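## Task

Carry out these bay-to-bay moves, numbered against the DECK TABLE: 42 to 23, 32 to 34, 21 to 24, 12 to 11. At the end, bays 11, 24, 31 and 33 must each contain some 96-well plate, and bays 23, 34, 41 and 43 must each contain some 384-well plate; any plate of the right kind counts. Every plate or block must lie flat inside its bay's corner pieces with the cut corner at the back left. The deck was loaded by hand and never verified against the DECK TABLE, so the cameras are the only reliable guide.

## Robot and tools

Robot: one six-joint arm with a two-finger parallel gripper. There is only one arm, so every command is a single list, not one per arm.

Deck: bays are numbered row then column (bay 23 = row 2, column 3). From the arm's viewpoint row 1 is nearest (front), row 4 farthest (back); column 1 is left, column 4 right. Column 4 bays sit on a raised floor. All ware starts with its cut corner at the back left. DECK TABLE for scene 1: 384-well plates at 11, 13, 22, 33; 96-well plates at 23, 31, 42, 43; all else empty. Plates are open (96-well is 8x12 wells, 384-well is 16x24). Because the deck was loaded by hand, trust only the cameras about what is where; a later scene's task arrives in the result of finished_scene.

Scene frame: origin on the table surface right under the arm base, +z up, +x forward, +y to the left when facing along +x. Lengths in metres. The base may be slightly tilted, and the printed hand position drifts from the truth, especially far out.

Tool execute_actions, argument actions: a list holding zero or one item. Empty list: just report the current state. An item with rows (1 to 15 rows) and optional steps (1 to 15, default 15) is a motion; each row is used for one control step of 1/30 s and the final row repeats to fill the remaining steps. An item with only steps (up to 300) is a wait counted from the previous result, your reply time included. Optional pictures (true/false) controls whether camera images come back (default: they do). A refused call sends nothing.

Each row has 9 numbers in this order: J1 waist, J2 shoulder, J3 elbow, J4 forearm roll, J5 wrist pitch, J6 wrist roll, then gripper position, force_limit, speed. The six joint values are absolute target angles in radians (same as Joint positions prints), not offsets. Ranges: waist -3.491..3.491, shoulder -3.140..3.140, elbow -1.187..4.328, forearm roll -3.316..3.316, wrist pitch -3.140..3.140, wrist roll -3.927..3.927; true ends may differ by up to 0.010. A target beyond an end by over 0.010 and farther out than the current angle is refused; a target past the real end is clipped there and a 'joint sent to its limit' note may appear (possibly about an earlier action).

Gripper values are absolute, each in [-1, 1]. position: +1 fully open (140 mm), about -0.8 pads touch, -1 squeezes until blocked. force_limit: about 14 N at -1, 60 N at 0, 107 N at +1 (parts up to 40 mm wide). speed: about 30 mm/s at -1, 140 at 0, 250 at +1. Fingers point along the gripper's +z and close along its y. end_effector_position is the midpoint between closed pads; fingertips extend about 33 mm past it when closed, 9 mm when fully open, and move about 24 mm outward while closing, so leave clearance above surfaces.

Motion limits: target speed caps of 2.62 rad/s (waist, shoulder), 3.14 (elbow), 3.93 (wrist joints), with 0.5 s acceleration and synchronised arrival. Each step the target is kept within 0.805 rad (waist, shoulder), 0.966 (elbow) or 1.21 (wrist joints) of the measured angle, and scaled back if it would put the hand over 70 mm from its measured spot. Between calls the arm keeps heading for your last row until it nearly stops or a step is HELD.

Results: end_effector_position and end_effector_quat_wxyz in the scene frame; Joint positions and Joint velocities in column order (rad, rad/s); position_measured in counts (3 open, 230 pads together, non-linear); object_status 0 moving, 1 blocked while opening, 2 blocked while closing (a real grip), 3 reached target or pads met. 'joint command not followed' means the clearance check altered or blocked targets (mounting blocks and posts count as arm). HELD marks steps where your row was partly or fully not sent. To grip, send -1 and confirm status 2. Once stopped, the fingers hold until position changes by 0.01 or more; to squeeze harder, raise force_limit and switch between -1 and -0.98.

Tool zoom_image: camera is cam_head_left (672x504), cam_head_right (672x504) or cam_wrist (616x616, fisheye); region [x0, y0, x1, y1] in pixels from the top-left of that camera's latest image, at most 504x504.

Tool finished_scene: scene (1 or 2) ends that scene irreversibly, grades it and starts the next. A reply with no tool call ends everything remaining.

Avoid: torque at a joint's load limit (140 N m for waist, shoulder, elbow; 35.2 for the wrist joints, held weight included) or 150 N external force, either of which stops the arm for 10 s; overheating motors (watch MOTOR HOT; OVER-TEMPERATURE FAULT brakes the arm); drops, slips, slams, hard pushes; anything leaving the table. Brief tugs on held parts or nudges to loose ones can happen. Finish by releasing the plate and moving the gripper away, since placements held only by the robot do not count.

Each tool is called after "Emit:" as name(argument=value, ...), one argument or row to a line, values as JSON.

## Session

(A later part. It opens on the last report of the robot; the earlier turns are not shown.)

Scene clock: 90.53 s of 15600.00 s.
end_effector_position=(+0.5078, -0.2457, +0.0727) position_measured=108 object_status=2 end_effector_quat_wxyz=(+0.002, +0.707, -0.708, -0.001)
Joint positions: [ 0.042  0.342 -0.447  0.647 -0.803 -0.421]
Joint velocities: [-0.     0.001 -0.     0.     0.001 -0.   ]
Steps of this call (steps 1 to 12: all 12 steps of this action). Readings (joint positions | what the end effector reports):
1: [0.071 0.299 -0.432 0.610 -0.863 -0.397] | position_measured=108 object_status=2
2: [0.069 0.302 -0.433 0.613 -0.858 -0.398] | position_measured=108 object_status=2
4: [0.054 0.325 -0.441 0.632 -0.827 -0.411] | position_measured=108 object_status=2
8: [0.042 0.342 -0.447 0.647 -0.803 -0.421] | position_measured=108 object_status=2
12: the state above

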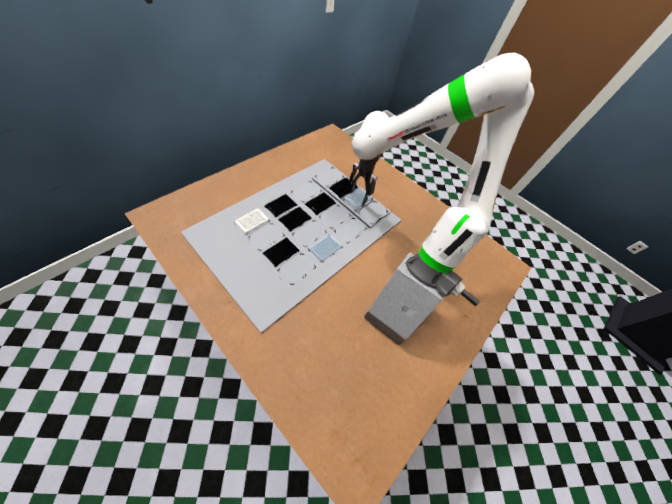

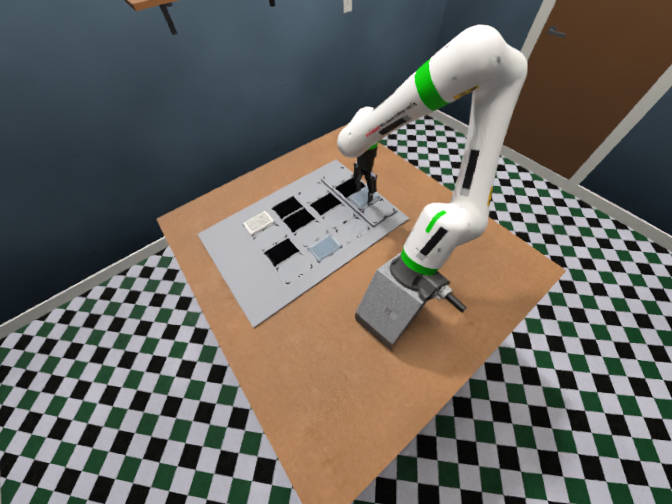

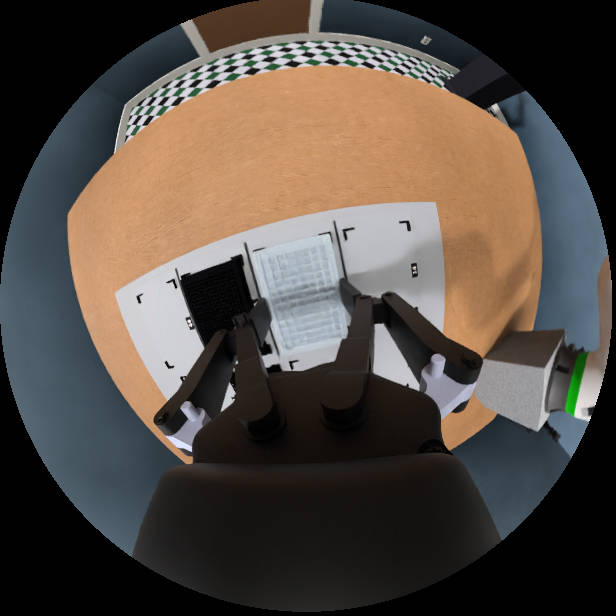

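Emit:
execute_actions(
  actions=[],
)

Scene clock: 125.00 s of 15600.00 s.
end_effector_position=(+0.5078, -0.2456, +0.0727) position_measured=108 object_status=2 end_effector_quat_wxyz=(+0.002, +0.707, -0.708, -0.001)
Joint positions: [ 0.042  0.343 -0.447  0.647 -0.803 -0.421]
Joint velocities: [ 0.     0.002 -0.     0.     0.001  0.   ]
Steps of this call (steps 1 to 15: the robot went on to your last target; steps 16 to 90: nothing new was sent; then 31.47 s passed at rest). Readings (joint positions | what the end effector reports):
1: [0.042 0.342 -0.447 0.647 -0.803 -0.421] | position_measured=108 object_status=2
2: [0.042 0.342 -0.447 0.647 -0.803 -0.421] | position_measured=108 object_status=2
4: [0.042 0.342 -0.447 0.647 -0.803 -0.421] | position_measured=108 object_status=2
8: [0.042 0.342 -0.447 0.647 -0.803 -0.421] | position_measured=108 object_status=2
90: the state above
The arm was judged still, so your last target was given up. Only a new action makes it travel on or press farther. Fingers that are still opening or closing keep moving.

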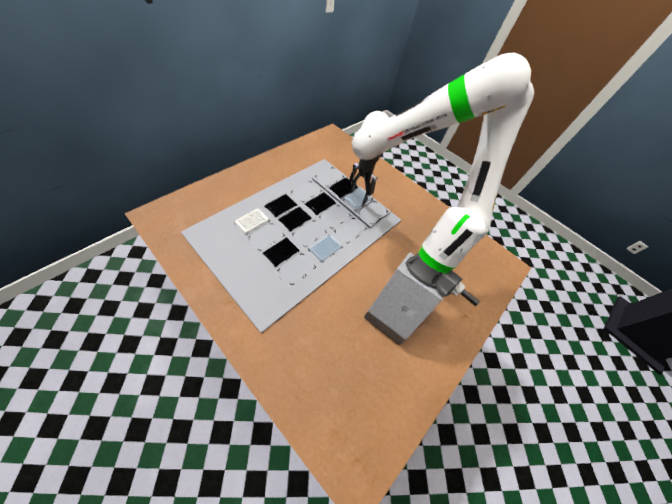

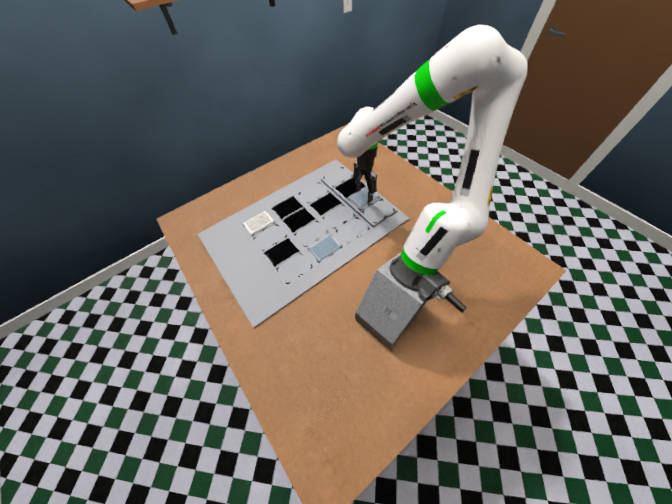

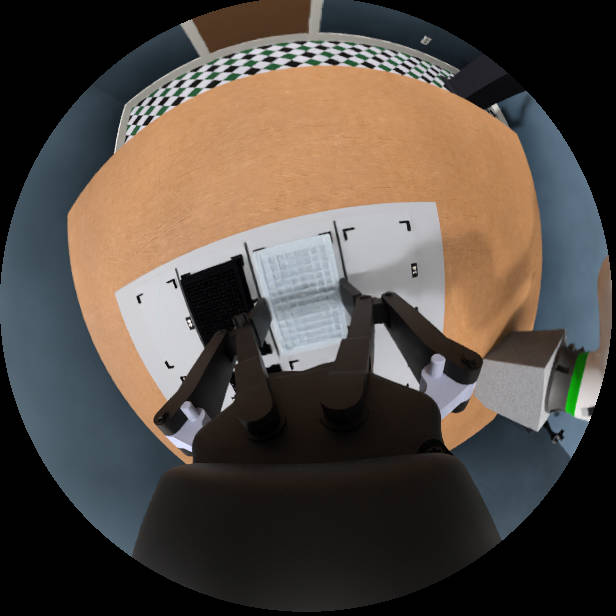

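Emit:
execute_actions(
  actions=[
    {"rows":[[0.0384,0.3472,-0.449,0.6505,-0.7966,-0.4234,-1,-0.3,-0.5],[0.0384,0.3472,-0.449,0.6505,-0.7966,-0.4234,-1,-0.3,-0.5],[0.0384,0.3472,-0.449,0.6505,-0.7966,-0.4234,-1,-0.3,-0.5],[0.0352,0.3519,-0.4507,0.6545,-0.7901,-0.4261,-1,-0.3,-0.5],[0.0352,0.3519,-0.4507,0.6545,-0.7901,-0.4261,-1,-0.3,-0.5],[0.0352,0.3519,-0.4507,0.6545,-0.7901,-0.4261,-1,-0.3,-0.5],[0.0321,0.3566,-0.4524,0.6585,-0.7836,-0.4288,-1,-0.3,-0.5]],"steps":15},
  ],
)

Emit:
zoom_image(
  camera="cam_wrist",
  region=[200,200,420,380],
)

Scene clock: 132.10 s of 15600.00 s.
end_effector_position=(+0.5074, -0.2452, +0.0638) position_measured=108 object_status=2 end_effector_quat_wxyz=(+0.002, +0.707, -0.708, -0.001)
Joint positions: [ 0.032  0.357 -0.453  0.659 -0.784 -0.429]
Joint velocities: [-0.001  0.001  0.     0.    -0.001 -0.001]
Steps of this call (steps 1 to 90: nothing new was sent; then 3.60 s passed at rest; steps 91 to 105: all 15 steps of this action). Readings (joint positions | what the end effector reports):
91: [0.042 0.343 -0.447 0.646 -0.803 -0.421] | position_measured=108 object_status=2
92: [0.040 0.345 -0.448 0.648 -0.799 -0.422] | position_measured=108 object_status=2
94: [0.039 0.347 -0.449 0.650 -0.796 -0.423] | position_measured=108 object_status=2
98: [0.034 0.354 -0.451 0.657 -0.786 -0.428] | position_measured=108 object_status=2
105: the state above

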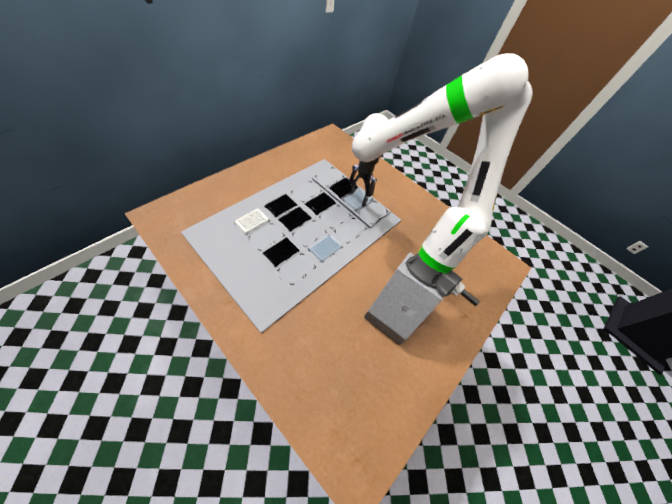

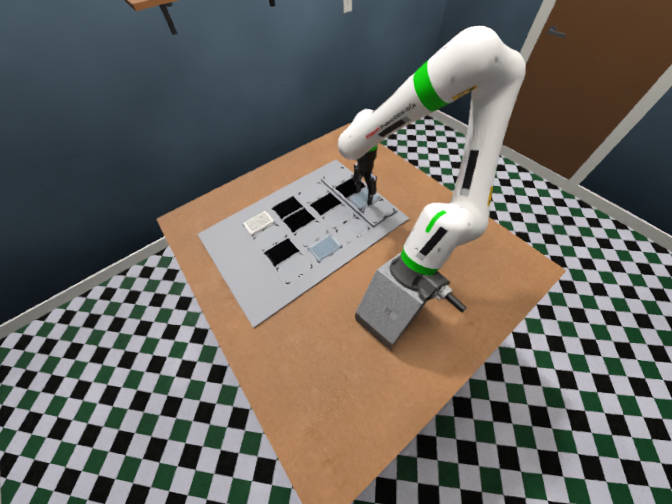

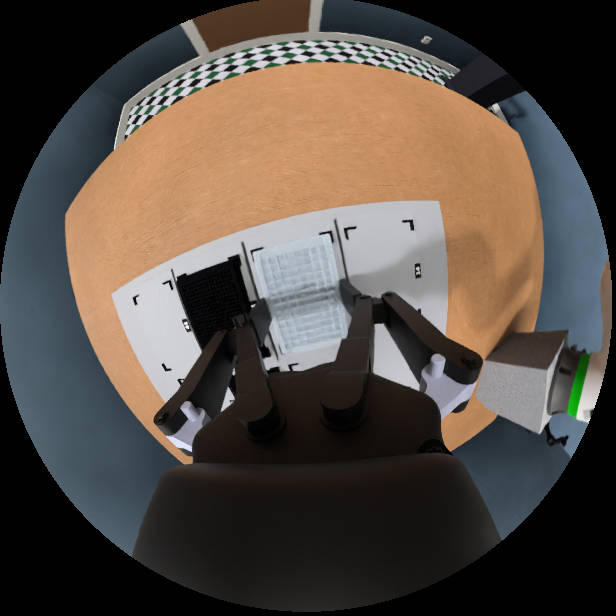

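Region (200, 200, 420, 380) of cam_wrist's 616x616 image, scaled by 2.291, with more detail than that image has; it fills the top 412 rows of this view, and the rest is white.

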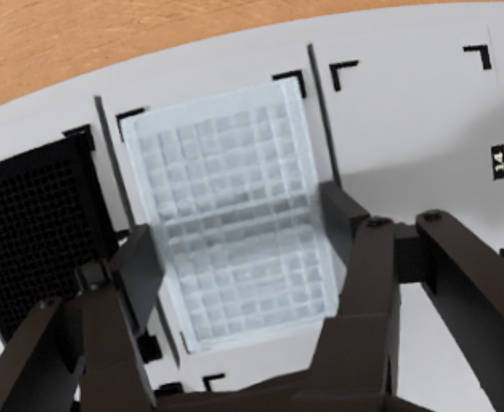

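Good. Release.

Emit:
execute_actions(
  actions=[
    {"rows":[[0.0321,0.3566,-0.4524,0.6585,-0.7836,-0.4288,0.3,-0.3,-0.5]],"steps":10},
  ],
  pictures=false,
)

Emit:
execute_actions(
  actions=[
    {"rows":[[0.071,0.2992,-0.4316,0.6097,-0.863,-0.3965,0.3,-0.3,-0.5]],"steps":15},
  ],
)

Emit:
zoom_image(
  camera="cam_wrist",
  region=[160,200,420,400],
)

Scene clock: 138.43 s of 15600.00 s.
end_effector_position=(+0.5075, -0.2453, +0.0639) position_measured=91 object_status=0 end_effector_quat_wxyz=(+0.002, +0.707, -0.708, -0.001)
Joint positions: [ 0.032  0.357 -0.452  0.659 -0.784 -0.429]
Joint velocities: [-0.    -0.001 -0.     0.     0.     0.001]
Steps of this call (steps 1 to 15: the robot went on to your last target; steps 16 to 90: nothing new was sent; then 3.00 s passed at rest; steps 91 to 100: all 10 steps of this action). Readings (joint positions | what the end effector reports):
91: [0.032 0.357 -0.452 0.659 -0.784 -0.429] | position_measured=108 object_status=0
92: [0.032 0.357 -0.452 0.659 -0.784 -0.429] | position_measured=108 object_status=0
94: [0.032 0.357 -0.452 0.659 -0.784 -0.429] | position_measured=96 object_status=0
98: [0.032 0.357 -0.452 0.659 -0.784 -0.429] | position_measured=91 object_status=0
100: the state above

Scene clock: 138.93 s of 15600.00 s.
end_effector_position=(+0.5077, -0.2455, +0.0997) position_measured=91 object_status=3 end_effector_quat_wxyz=(+0.002, +0.707, -0.708, -0.001)
Joint positions: [ 0.071  0.299 -0.432  0.61  -0.863 -0.397]
Joint velocities: [ 0.003 -0.    -0.    -0.    -0.002  0.   ]
Steps of this call (steps 1 to 15: all 15 steps of this action). Readings (joint positions | what the end effector reports):
1: [0.032 0.356 -0.452 0.659 -0.784 -0.429] | position_measured=91 object_status=0
2: [0.034 0.353 -0.451 0.656 -0.788 -0.427] | position_measured=91 object_status=0
4: [0.050 0.330 -0.443 0.636 -0.821 -0.414] | position_measured=91 object_status=3
8: [0.071 0.299 -0.432 0.610 -0.863 -0.397] | position_measured=91 object_status=3
15: the state above

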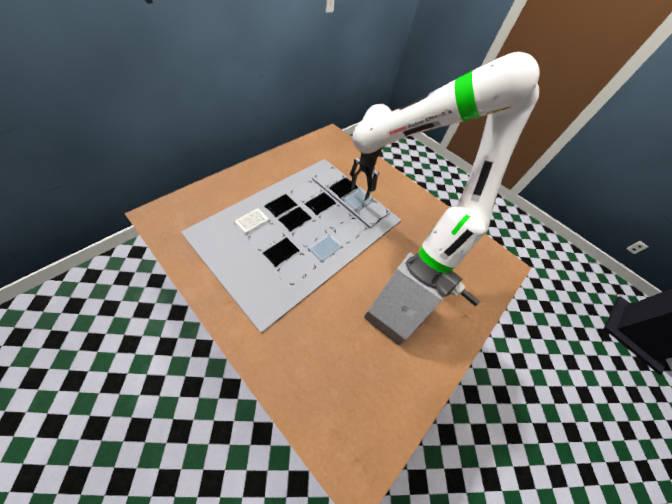

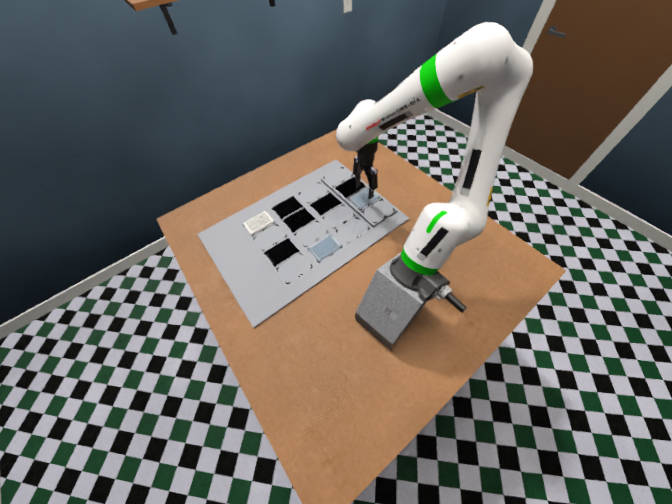

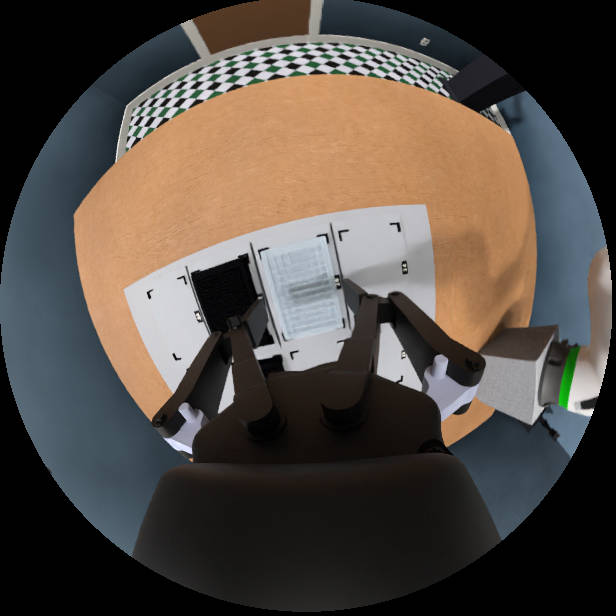

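Region (160, 200, 420, 400) of cam_wrist's 616x616 image, scaled by 1.938, with more detail than that image has; it fills the top 388 rows of this view, and the rest is white.

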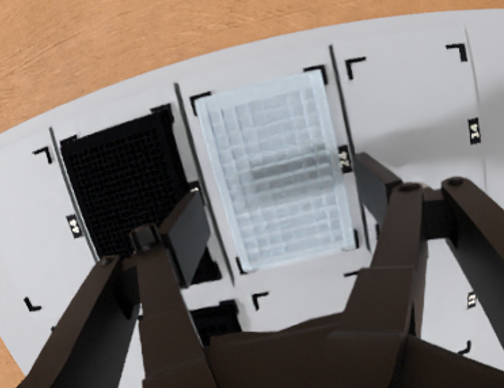

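Emit:
execute_actions(
  actions=[
    {"rows":[[0.3746,0.3971,-0.5225,0.6262,-0.8288,-0.7613,0.3,-0.3,-0.5]],"steps":15},
  ],
  pictures=false,
)

Emit:
execute_actions(
  actions=[
    {"rows":[[0.5565,0.775,-0.071,0.5326,-0.954,-0.837,0.3,-0.3,-0.5]],"steps":15},
  ],
  pictures=false,
)

Emit:
execute_actions(
  actions=[
    {"steps":15},
  ],
  pictures=false,
)

Emit:
execute_actions(
  actions=[
    {"rows":[[0.5436,0.8001,-0.0858,0.5551,-0.9163,-0.856,0.3,-0.3,-0.5]],"steps":12},
  ],
)

Emit:
zoom_image(
  camera="cam_wrist",
  region=[200,200,420,380],
)

Scene clock: 150.60 s of 15600.00 s.
end_effector_position=(+0.5058, -0.0800, +0.0948) position_measured=91 object_status=3 end_effector_quat_wxyz=(+0.001, +0.707, -0.707, -0.003)
Joint positions: [ 0.366  0.394 -0.52   0.626 -0.83  -0.751]
Joint velocities: [ 0.283  0.092 -0.085  0.016  0.032 -0.34 ]
Steps of this call (steps 1 to 15: the robot went on to your last target; steps 16 to 90: nothing new was sent; then 8.17 s passed at rest; steps 91 to 105: all 15 steps of this action). Readings (joint positions | what the end effector reports):
91: [0.071 0.299 -0.432 0.610 -0.863 -0.397] | position_measured=91 object_status=3
92: [0.075 0.300 -0.433 0.610 -0.863 -0.400] | position_measured=91 object_status=3
94: [0.098 0.308 -0.440 0.611 -0.860 -0.429] | position_measured=91 object_status=3
98: [0.201 0.341 -0.470 0.617 -0.849 -0.552] | position_measured=91 object_status=3
105: the state above

Scene clock: 151.10 s of 15600.00 s.
end_effector_position=(+0.6070, +0.0656, +0.0920) position_measured=91 object_status=3 end_effector_quat_wxyz=(+0.001, +0.707, -0.708, -0.002)
Joint positions: [ 0.536  0.73  -0.126  0.544 -0.939 -0.829]
Joint velocities: [ 0.303  0.667  0.814 -0.161 -0.218 -0.117]
Steps of this call (steps 1 to 15: all 15 steps of this action). Readings (joint positions | what the end effector reports):
1: [0.373 0.397 -0.522 0.626 -0.829 -0.759] | position_measured=91 object_status=3
2: [0.379 0.401 -0.519 0.625 -0.830 -0.763] | position_measured=91 object_status=3
4: [0.397 0.427 -0.493 0.618 -0.839 -0.773] | position_measured=91 object_status=3
8: [0.448 0.533 -0.368 0.592 -0.874 -0.793] | position_measured=91 object_status=3
15: the state above

Scene clock: 151.60 s of 15600.00 s.
end_effector_position=(+0.6173, +0.0868, +0.0903) position_measured=91 object_status=3 end_effector_quat_wxyz=(+0.001, +0.706, -0.708, -0.002)
Joint positions: [ 0.556  0.775 -0.071  0.533 -0.954 -0.837]
Joint velocities: [-0.003  0.     0.    -0.     0.001  0.   ]
Steps of this call (steps 1 to 15: the robot went on to your last target). Readings (joint positions | what the end effector reports):
1: [0.545 0.750 -0.102 0.539 -0.945 -0.832] | position_measured=91 object_status=3
2: [0.551 0.763 -0.085 0.535 -0.950 -0.835] | position_measured=91 object_status=3
4: [0.556 0.774 -0.072 0.533 -0.954 -0.837] | position_measured=91 object_status=3
8: [0.556 0.775 -0.071 0.533 -0.954 -0.837] | position_measured=91 object_status=3
15: the state above

Scene clock: 152.00 s of 15600.00 s.
end_effector_position=(+0.6160, +0.0876, +0.0702) position_measured=91 object_status=3 end_effector_quat_wxyz=(+0.001, +0.706, -0.708, -0.001)
Joint positions: [ 0.544  0.8   -0.086  0.555 -0.916 -0.856]
Joint velocities: [ 0.    -0.001  0.001  0.    -0.     0.001]
Steps of this call (steps 1 to 12: all 12 steps of this action). Readings (joint positions | what the end effector reports):
1: [0.556 0.775 -0.071 0.533 -0.954 -0.837] | position_measured=91 object_status=3
2: [0.555 0.778 -0.073 0.535 -0.949 -0.840] | position_measured=91 object_status=3
4: [0.546 0.796 -0.083 0.550 -0.923 -0.853] | position_measured=91 object_status=3
8: [0.544 0.800 -0.086 0.555 -0.916 -0.856] | position_measured=91 object_status=3
12: the state above

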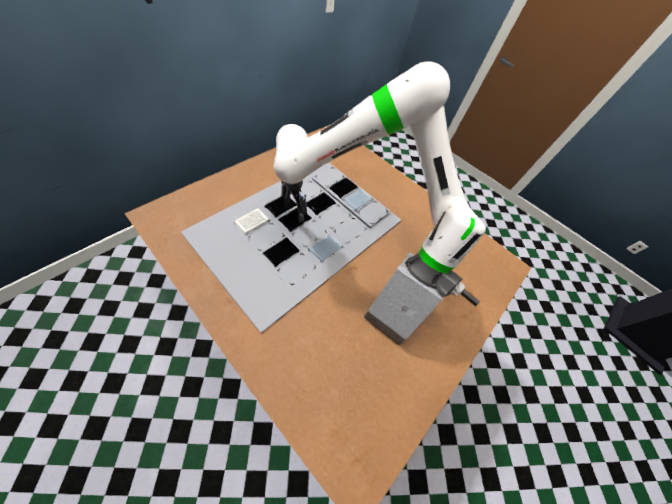

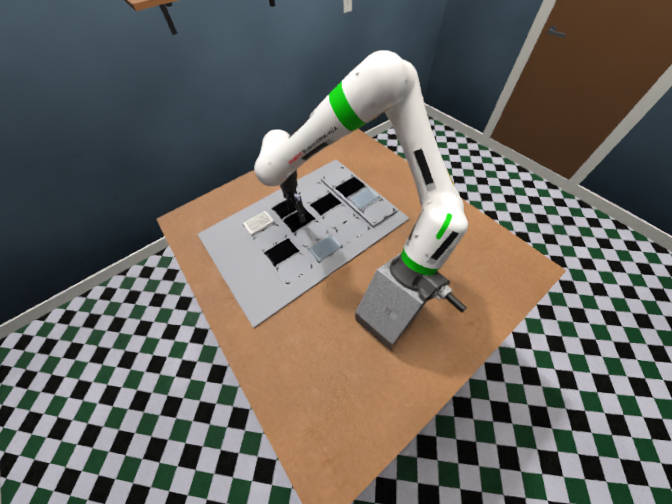

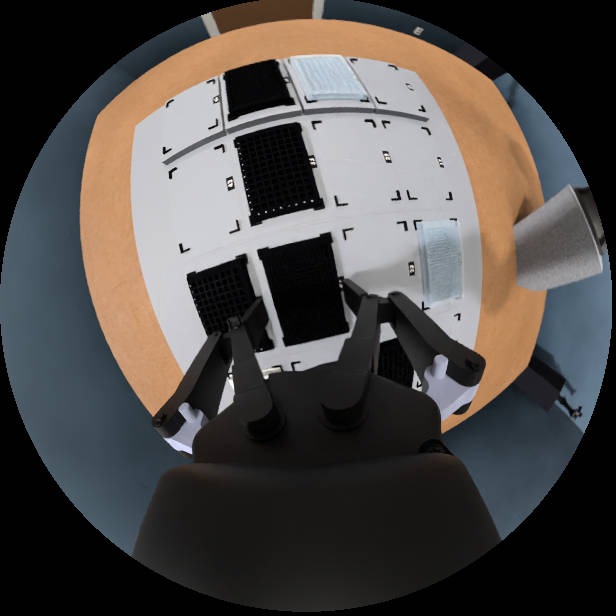

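Region (200, 200, 420, 380) of cam_wrist's 616x616 image, scaled by 2.291, with more detail than that image has; it fills the top 412 rows of this view, and the rest is white.

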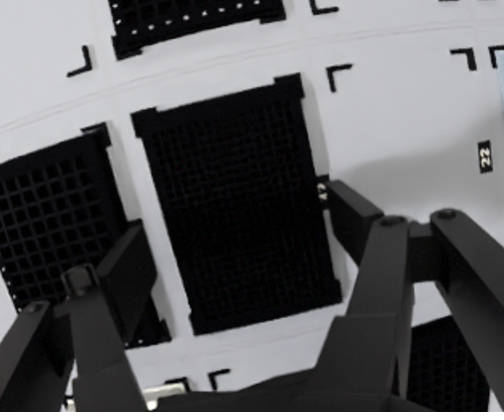

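Emit:
execute_actions(
  actions=[
    {"rows":[[0.5446,0.7963,-0.0938,0.5563,-0.9131,-0.8595,0.3,-0.3,-0.5],[0.5446,0.7963,-0.0938,0.5563,-0.9131,-0.8595,0.3,-0.3,-0.5],[0.5446,0.7963,-0.0938,0.5563,-0.9131,-0.8595,0.3,-0.3,-0.5],[0.5289,0.8278,-0.1073,0.5822,-0.8702,-0.8798,0.3,-0.3,-0.5]],"steps":15},
  ],
)

Emit:
zoom_image(
  camera="cam_wrist",
  region=[200,200,420,380],
)

Scene clock: 162.27 s of 15600.00 s.
end_effector_position=(+0.6121, +0.0889, +0.0465) position_measured=91 object_status=3 end_effector_quat_wxyz=(+0.002, +0.706, -0.708, -0.001)
Joint positions: [ 0.529  0.828 -0.107  0.582 -0.87  -0.88 ]
Joint velocities: [ 0.001 -0.     0.001  0.    -0.    -0.   ]
Steps of this call (steps 1 to 15: the robot went on to your last target; steps 16 to 90: nothing new was sent; then 6.77 s passed at rest; steps 91 to 105: all 15 steps of this action). Readings (joint positions | what the end effector reports):
91: [0.544 0.800 -0.086 0.555 -0.916 -0.856] | position_measured=91 object_status=3
92: [0.544 0.798 -0.089 0.556 -0.915 -0.858] | position_measured=91 object_status=3
94: [0.544 0.796 -0.094 0.556 -0.913 -0.860] | position_measured=91 object_status=3
98: [0.530 0.827 -0.107 0.580 -0.873 -0.879] | position_measured=91 object_status=3
105: the state above

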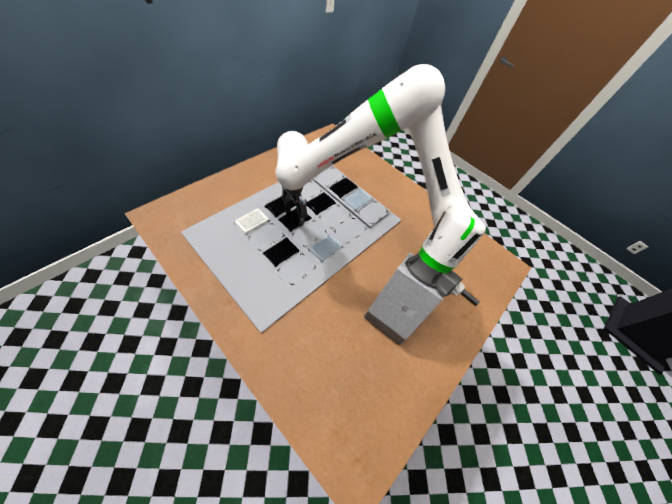

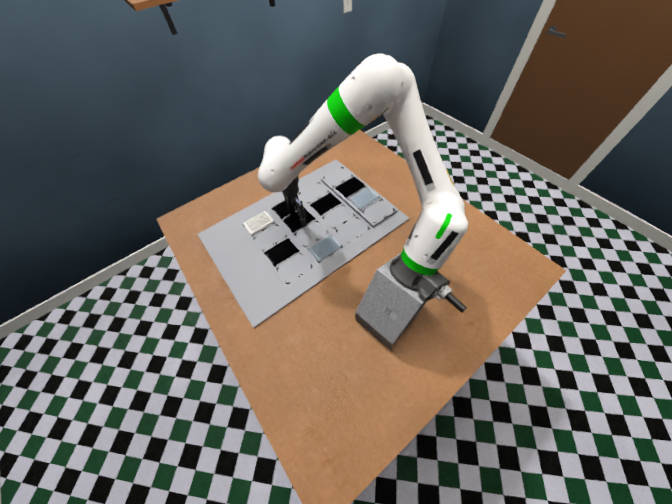

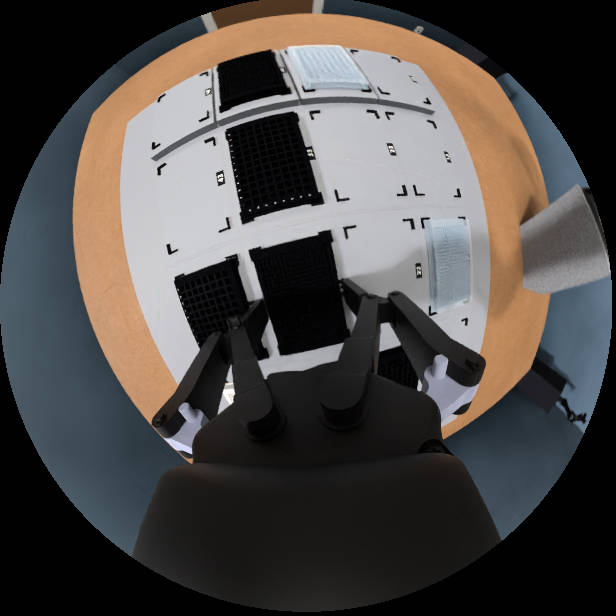

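Region (200, 200, 420, 380) of cam_wrist's 616x616 image, scaled by 2.291, with more detail than that image has; it fills the top 412 rows of this view, and the rest is white.

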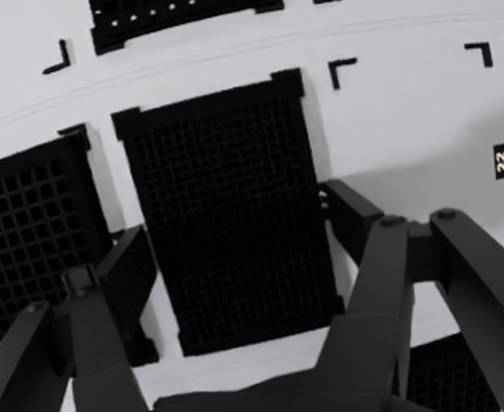

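Emit:
execute_actions(
  actions=[
    {"rows":[[0.5284,0.8297,-0.1033,0.5816,-0.8718,-0.8781,0.3,-0.3,-0.5],[0.5284,0.8297,-0.1033,0.5816,-0.8718,-0.8781,0.3,-0.3,-0.5],[0.5284,0.8297,-0.1033,0.5816,-0.8718,-0.8781,-1,-0.3,-0.5]],"steps":15},
  ],
  pictures=false,
)

Emit:
execute_actions(
  actions=[
    {"rows":[[0.5284,0.8297,-0.1033,0.5816,-0.8718,-0.8781,-1,-0.3,-0.5],[0.5284,0.8297,-0.1033,0.5816,-0.8718,-0.8781,-1,-0.3,-0.5],[0.5284,0.8297,-0.1033,0.5816,-0.8718,-0.8781,-1,-0.3,-0.5],[0.5586,0.7675,-0.087,0.535,-0.9475,-0.844,-1,-0.3,-0.5]],"steps":14},
  ],
  pictures=false,
)

Emit:
execute_actions(
  actions=[
    {"rows":[[0.2963,0.8334,0.2469,0.5215,-1.0798,-0.4848,-1,-0.3,-0.5]],"steps":15},
  ],
  pictures=false,
)

Emit:
execute_actions(
  actions=[
    {"steps":10},
  ],
  pictures=false,
)

Emit:
execute_actions(
  actions=[
    {"rows":[[0.2744,0.8703,0.2351,0.5396,-1.0289,-0.4957,-1,-0.3,-0.5]],"steps":12},
  ],
)

Emit:
zoom_image(
  camera="cam_wrist",
  region=[200,200,420,380],
)

Scene clock: 177.87 s of 15600.00 s.
end_effector_position=(+0.6133, +0.0890, +0.0466) position_measured=106 object_status=0 end_effector_quat_wxyz=(+0.002, +0.706, -0.708, -0.001)
Joint positions: [ 0.528  0.83  -0.103  0.582 -0.872 -0.878]
Joint velocities: [-0.002  0.001  0.     0.    -0.001  0.   ]
Steps of this call (steps 1 to 15: the robot went on to your last target; steps 16 to 90: nothing new was sent; then 12.10 s passed at rest; steps 91 to 105: all 15 steps of this action). Readings (joint positions | what the end effector reports):
91: [0.529 0.828 -0.107 0.582 -0.870 -0.880] | position_measured=91 object_status=3
92: [0.529 0.829 -0.105 0.582 -0.871 -0.879] | position_measured=91 object_status=3
94: [0.528 0.830 -0.103 0.582 -0.871 -0.878] | position_measured=93 object_status=0
98: [0.528 0.830 -0.103 0.582 -0.872 -0.878] | position_measured=106 object_status=0
105: the state above

Scene clock: 178.33 s of 15600.00 s.
end_effector_position=(+0.6128, +0.0864, +0.0897) position_measured=107 object_status=2 end_effector_quat_wxyz=(+0.001, +0.706, -0.708, -0.002)
Joint positions: [ 0.559  0.768 -0.087  0.535 -0.947 -0.844]
Joint velocities: [ 0.    -0.     0.     0.     0.001  0.001]
Steps of this call (steps 1 to 14: all 14 steps of this action). Readings (joint positions | what the end effector reports):
1: [0.528 0.830 -0.103 0.582 -0.872 -0.878] | position_measured=106 object_status=2
2: [0.528 0.830 -0.103 0.582 -0.872 -0.878] | position_measured=106 object_status=2
4: [0.528 0.830 -0.103 0.582 -0.872 -0.878] | position_measured=106 object_status=2
8: [0.549 0.786 -0.092 0.549 -0.925 -0.854] | position_measured=107 object_status=2
14: the state above

Scene clock: 178.83 s of 15600.00 s.
end_effector_position=(+0.7188, -0.0712, +0.0891) position_measured=107 object_status=2 end_effector_quat_wxyz=(+0.001, +0.707, -0.708, -0.001)
Joint positions: [ 0.305  0.831  0.235  0.522 -1.075 -0.498]
Joint velocities: [-0.29   0.074  0.367 -0.017 -0.141  0.393]
Steps of this call (steps 1 to 15: all 15 steps of this action). Readings (joint positions | what the end effector reports):
1: [0.558 0.768 -0.087 0.535 -0.948 -0.844] | position_measured=107 object_status=2
2: [0.556 0.768 -0.083 0.535 -0.949 -0.839] | position_measured=107 object_status=2
4: [0.533 0.774 -0.054 0.534 -0.961 -0.808] | position_measured=107 object_status=2
8: [0.445 0.796 0.058 0.529 -1.005 -0.688] | position_measured=107 object_status=2
15: the state above

Scene clock: 179.17 s of 15600.00 s.
end_effector_position=(+0.7214, -0.0778, +0.0888) position_measured=107 object_status=2 end_effector_quat_wxyz=(+0.002, +0.707, -0.707, -0.001)
Joint positions: [ 0.296  0.834  0.247  0.521 -1.08  -0.485]
Joint velocities: [ 0.001 -0.     0.     0.    -0.     0.001]
Steps of this call (steps 1 to 10: the robot went on to your last target). Readings (joint positions | what the end effector reports):
1: [0.298 0.833 0.244 0.522 -1.079 -0.488] | position_measured=107 object_status=2
2: [0.296 0.833 0.246 0.522 -1.080 -0.485] | position_measured=107 object_status=2
4: [0.296 0.834 0.247 0.521 -1.080 -0.485] | position_measured=107 object_status=2
8: [0.296 0.834 0.247 0.521 -1.080 -0.485] | position_measured=107 object_status=2
10: the state above

Scene clock: 179.57 s of 15600.00 s.
end_effector_position=(+0.7215, -0.0780, +0.0570) position_measured=107 object_status=2 end_effector_quat_wxyz=(+0.002, +0.707, -0.707, -0.001)
Joint positions: [ 0.274  0.87   0.235  0.54  -1.029 -0.496]
Joint velocities: [-0.001  0.001  0.001 -0.    -0.     0.   ]
Steps of this call (steps 1 to 12: all 12 steps of this action). Readings (joint positions | what the end effector reports):
1: [0.296 0.834 0.247 0.521 -1.080 -0.485] | position_measured=107 object_status=2
2: [0.295 0.836 0.246 0.523 -1.075 -0.485] | position_measured=107 object_status=2
4: [0.282 0.858 0.239 0.533 -1.046 -0.492] | position_measured=107 object_status=2
8: [0.274 0.870 0.235 0.540 -1.029 -0.496] | position_measured=107 object_status=2
12: the state above

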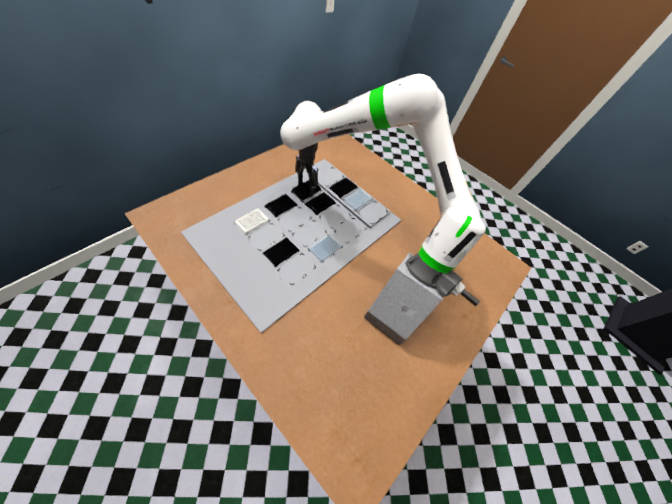

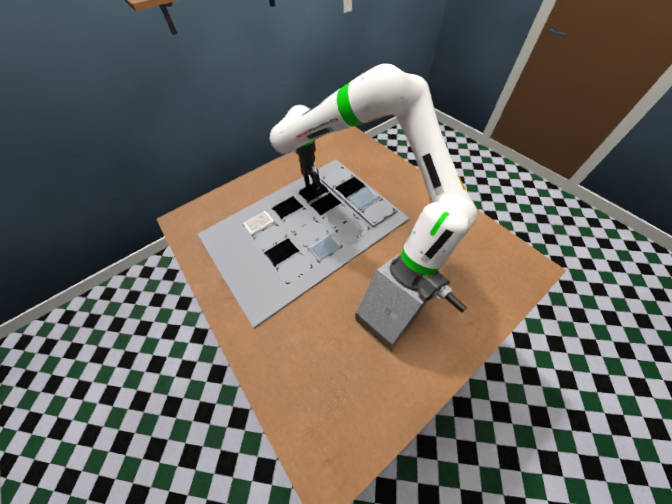

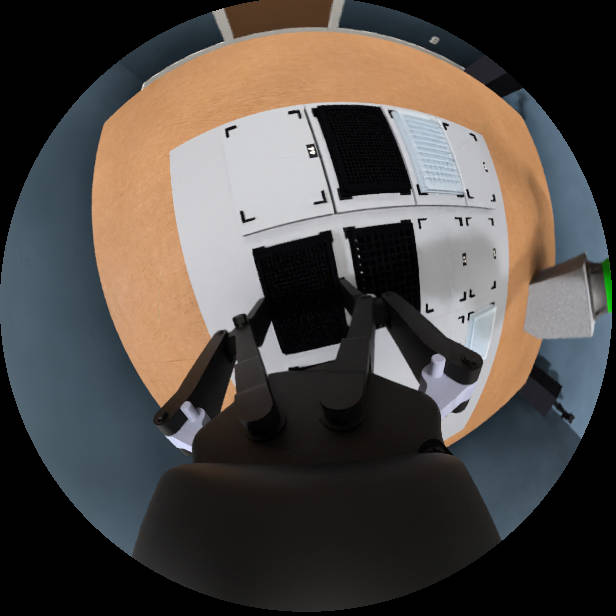

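Region (200, 200, 420, 380) of cam_wrist's 616x616 image, scaled by 2.291, with more detail than that image has; it fills the top 412 rows of this view, and the rest is white.

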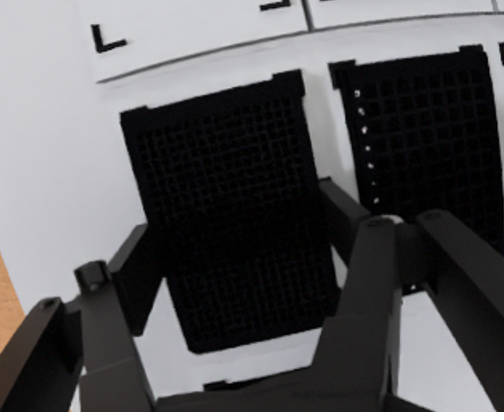

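Emit:
execute_actions(
  actions=[
    {"rows":[[0.2726,0.8734,0.2341,0.5411,-1.0247,-0.4966,-1,-0.3,-0.5],[0.2726,0.8734,0.2341,0.5411,-1.0247,-0.4966,-1,-0.3,-0.5],[0.2726,0.8734,0.2341,0.5411,-1.0247,-0.4966,-1,-0.3,-0.5],[0.2708,0.8764,0.2331,0.5426,-1.0204,-0.4975,-1,-0.3,-0.5],[0.2708,0.8764,0.2331,0.5426,-1.0204,-0.4975,-1,-0.3,-0.5],[0.2708,0.8764,0.2331,0.5426,-1.0204,-0.4975,-1,-0.3,-0.5],[0.269,0.8795,0.2321,0.5441,-1.0162,-0.4984,-1,-0.3,-0.5],[0.269,0.8795,0.2321,0.5441,-1.0162,-0.4984,-1,-0.3,-0.5],[0.269,0.8795,0.2321,0.5441,-1.0162,-0.4984,-1,-0.3,-0.5],[0.269,0.8795,0.2321,0.5441,-1.0162,-0.4984,-1,-0.3,-0.5],[0.269,0.8795,0.2321,0.5441,-1.0162,-0.4984,0.3,-0.3,-0.5]],"steps":15},
  ],
  pictures=false,
)

Emit:
execute_actions(
  actions=[
    {"rows":[[0.269,0.8795,0.2321,0.5441,-1.0162,-0.4984,0.3,-0.3,-0.5],[0.269,0.8795,0.2321,0.5441,-1.0162,-0.4984,0.3,-0.3,-0.5],[0.269,0.8795,0.2321,0.5441,-1.0162,-0.4984,0.3,-0.3,-0.5],[0.269,0.8795,0.2321,0.5441,-1.0162,-0.4984,0.3,-0.3,-0.5],[0.2963,0.8334,0.2469,0.5215,-1.0798,-0.4848,0.3,-0.3,-0.5]],"steps":14},
  ],
  pictures=false,
)

Emit:
execute_actions(
  actions=[
    {"rows":[[0.4957,0.9934,0.3394,0.4952,-1.0999,-0.683,0.3,-0.3,-0.5]],"steps":15},
  ],
  pictures=false,
)

Emit:
execute_actions(
  actions=[
    {"steps":8},
  ],
  pictures=false,
)

Emit:
execute_actions(
  actions=[
    {"rows":[[0.4731,1.0306,0.3252,0.516,-1.0467,-0.6932,0.3,-0.3,-0.5]],"steps":12},
  ],
)

Emit:
zoom_image(
  camera="cam_wrist",
  region=[200,200,420,380],
)

Emit:
zoom_image(
  camera="cam_wrist",
  region=[180,80,400,260],
)

Scene clock: 198.30 s of 15600.00 s.
end_effector_position=(+0.7212, -0.0778, +0.0489) position_measured=92 object_status=0 end_effector_quat_wxyz=(+0.002, +0.707, -0.707, -0.001)
Joint positions: [ 0.269  0.88   0.232  0.544 -1.016 -0.498]
Joint velocities: [-0.001 -0.     0.001 -0.     0.001 -0.001]
Steps of this call (steps 1 to 15: the robot went on to your last target; steps 16 to 90: nothing new was sent; then 15.23 s passed at rest; steps 91 to 105: all 15 steps of this action). Readings (joint positions | what the end effector reports):
91: [0.274 0.870 0.235 0.540 -1.029 -0.496] | position_measured=107 object_status=2
92: [0.274 0.872 0.235 0.540 -1.026 -0.496] | position_measured=107 object_status=2
94: [0.273 0.874 0.234 0.541 -1.025 -0.497] | position_measured=107 object_status=2
98: [0.270 0.878 0.233 0.544 -1.018 -0.498] | position_measured=107 object_status=2
105: the state above

Scene clock: 198.77 s of 15600.00 s.
end_effector_position=(+0.7215, -0.0777, +0.0889) position_measured=91 object_status=3 end_effector_quat_wxyz=(+0.002, +0.707, -0.707, -0.001)
Joint positions: [ 0.296  0.834  0.247  0.521 -1.08  -0.485]
Joint velocities: [ 0.    -0.    -0.     0.    -0.002  0.001]
Steps of this call (steps 1 to 14: all 14 steps of this action). Readings (joint positions | what the end effector reports):
1: [0.269 0.880 0.232 0.544 -1.016 -0.498] | position_measured=91 object_status=0
2: [0.269 0.880 0.232 0.544 -1.016 -0.498] | position_measured=91 object_status=0
4: [0.269 0.880 0.232 0.544 -1.016 -0.498] | position_measured=91 object_status=0
8: [0.284 0.853 0.240 0.532 -1.053 -0.491] | position_measured=91 object_status=0
14: the state above

Scene clock: 199.27 s of 15600.00 s.
end_effector_position=(+0.7207, +0.0904, +0.0810) position_measured=91 object_status=3 end_effector_quat_wxyz=(+0.001, +0.706, -0.708, -0.001)
Joint positions: [ 0.496  0.993  0.339  0.495 -1.1   -0.683]
Joint velocities: [-0.005  0.001  0.007 -0.    -0.002 -0.006]
Steps of this call (steps 1 to 15: all 15 steps of this action). Readings (joint positions | what the end effector reports):
1: [0.296 0.834 0.247 0.521 -1.080 -0.485] | position_measured=91 object_status=3
2: [0.299 0.836 0.248 0.521 -1.080 -0.488] | position_measured=91 object_status=3
4: [0.323 0.855 0.260 0.518 -1.083 -0.512] | position_measured=91 object_status=3
8: [0.408 0.923 0.299 0.507 -1.091 -0.595] | position_measured=91 object_status=3
15: the state above

Scene clock: 199.53 s of 15600.00 s.
end_effector_position=(+0.7207, +0.0904, +0.0808) position_measured=91 object_status=3 end_effector_quat_wxyz=(+0.001, +0.706, -0.708, -0.002)
Joint positions: [ 0.496  0.993  0.339  0.495 -1.1   -0.683]
Joint velocities: [-0.001 -0.    -0.    -0.     0.001 -0.001]
Steps of this call (steps 1 to 8: the robot went on to your last target). Readings (joint positions | what the end effector reports):
1: [0.496 0.993 0.339 0.495 -1.100 -0.683] | position_measured=91 object_status=3
2: [0.496 0.993 0.339 0.495 -1.100 -0.683] | position_measured=91 object_status=3
4: [0.496 0.993 0.339 0.495 -1.100 -0.683] | position_measured=91 object_status=3
8: the state above

Scene clock: 199.93 s of 15600.00 s.
end_effector_position=(+0.7205, +0.0890, +0.0467) position_measured=91 object_status=3 end_effector_quat_wxyz=(+0.002, +0.707, -0.708, -0.001)
Joint positions: [ 0.473  1.03   0.325  0.516 -1.047 -0.693]
Joint velocities: [-0.    -0.001 -0.    -0.     0.     0.002]
Steps of this call (steps 1 to 12: all 12 steps of this action). Readings (joint positions | what the end effector reports):
1: [0.496 0.994 0.339 0.495 -1.100 -0.683] | position_measured=91 object_status=3
2: [0.494 0.997 0.339 0.497 -1.095 -0.684] | position_measured=91 object_status=3
4: [0.481 1.018 0.330 0.509 -1.064 -0.690] | position_measured=91 object_status=3
8: [0.473 1.030 0.325 0.516 -1.047 -0.693] | position_measured=91 object_status=3
12: the state above

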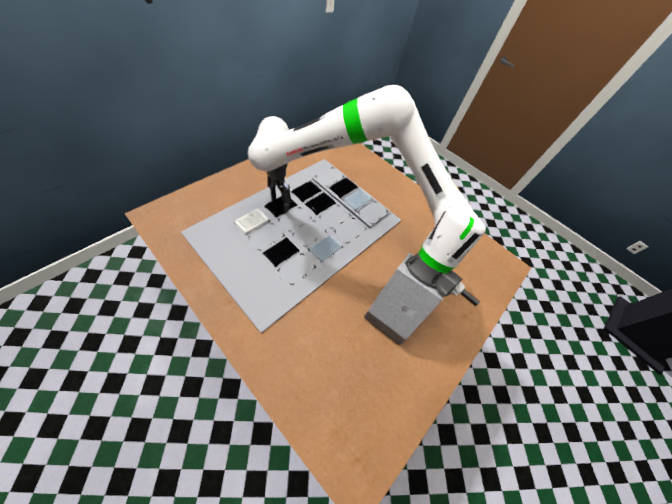

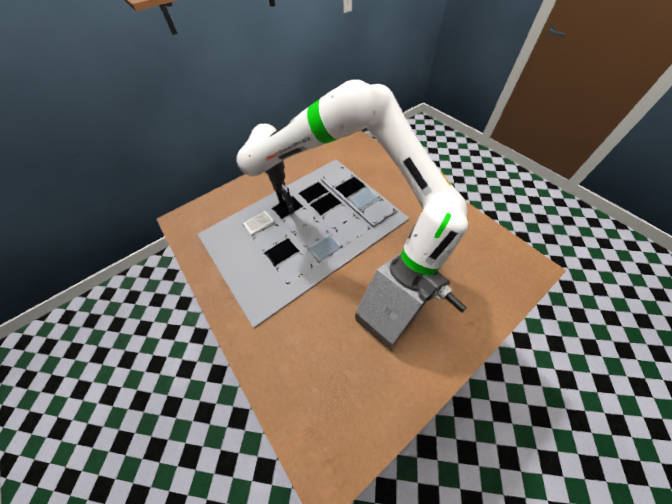

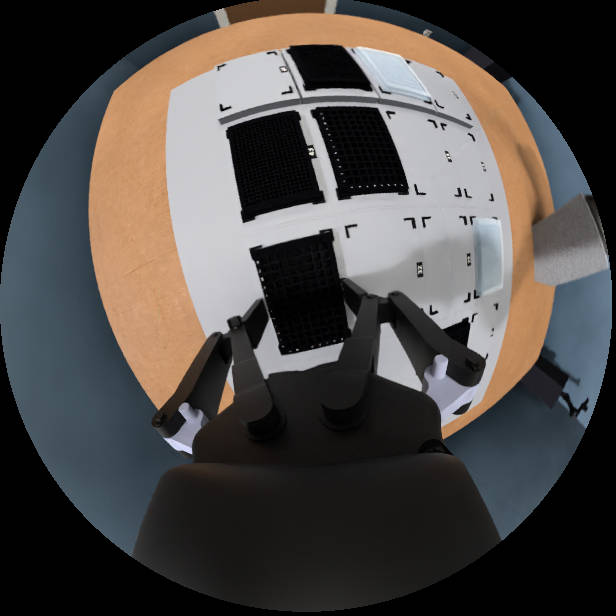

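Region (200, 200, 420, 380) of cam_wrist's 616x616 image, scaled by 2.291, with more detail than that image has; it fills the top 412 rows of this view, and the rest is white.

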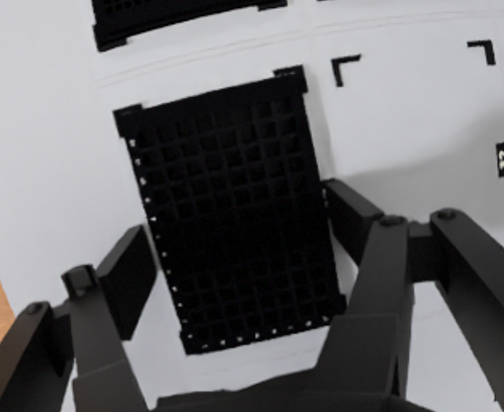

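Region (180, 80, 400, 260) of cam_wrist's 616x616 image, scaled by 2.291, with more detail than that image has; it fills the top 412 rows of this view, and the rest is white.

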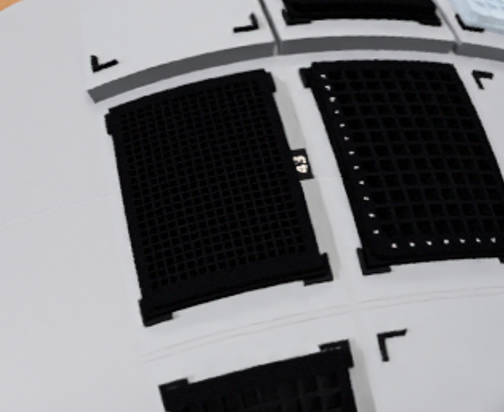

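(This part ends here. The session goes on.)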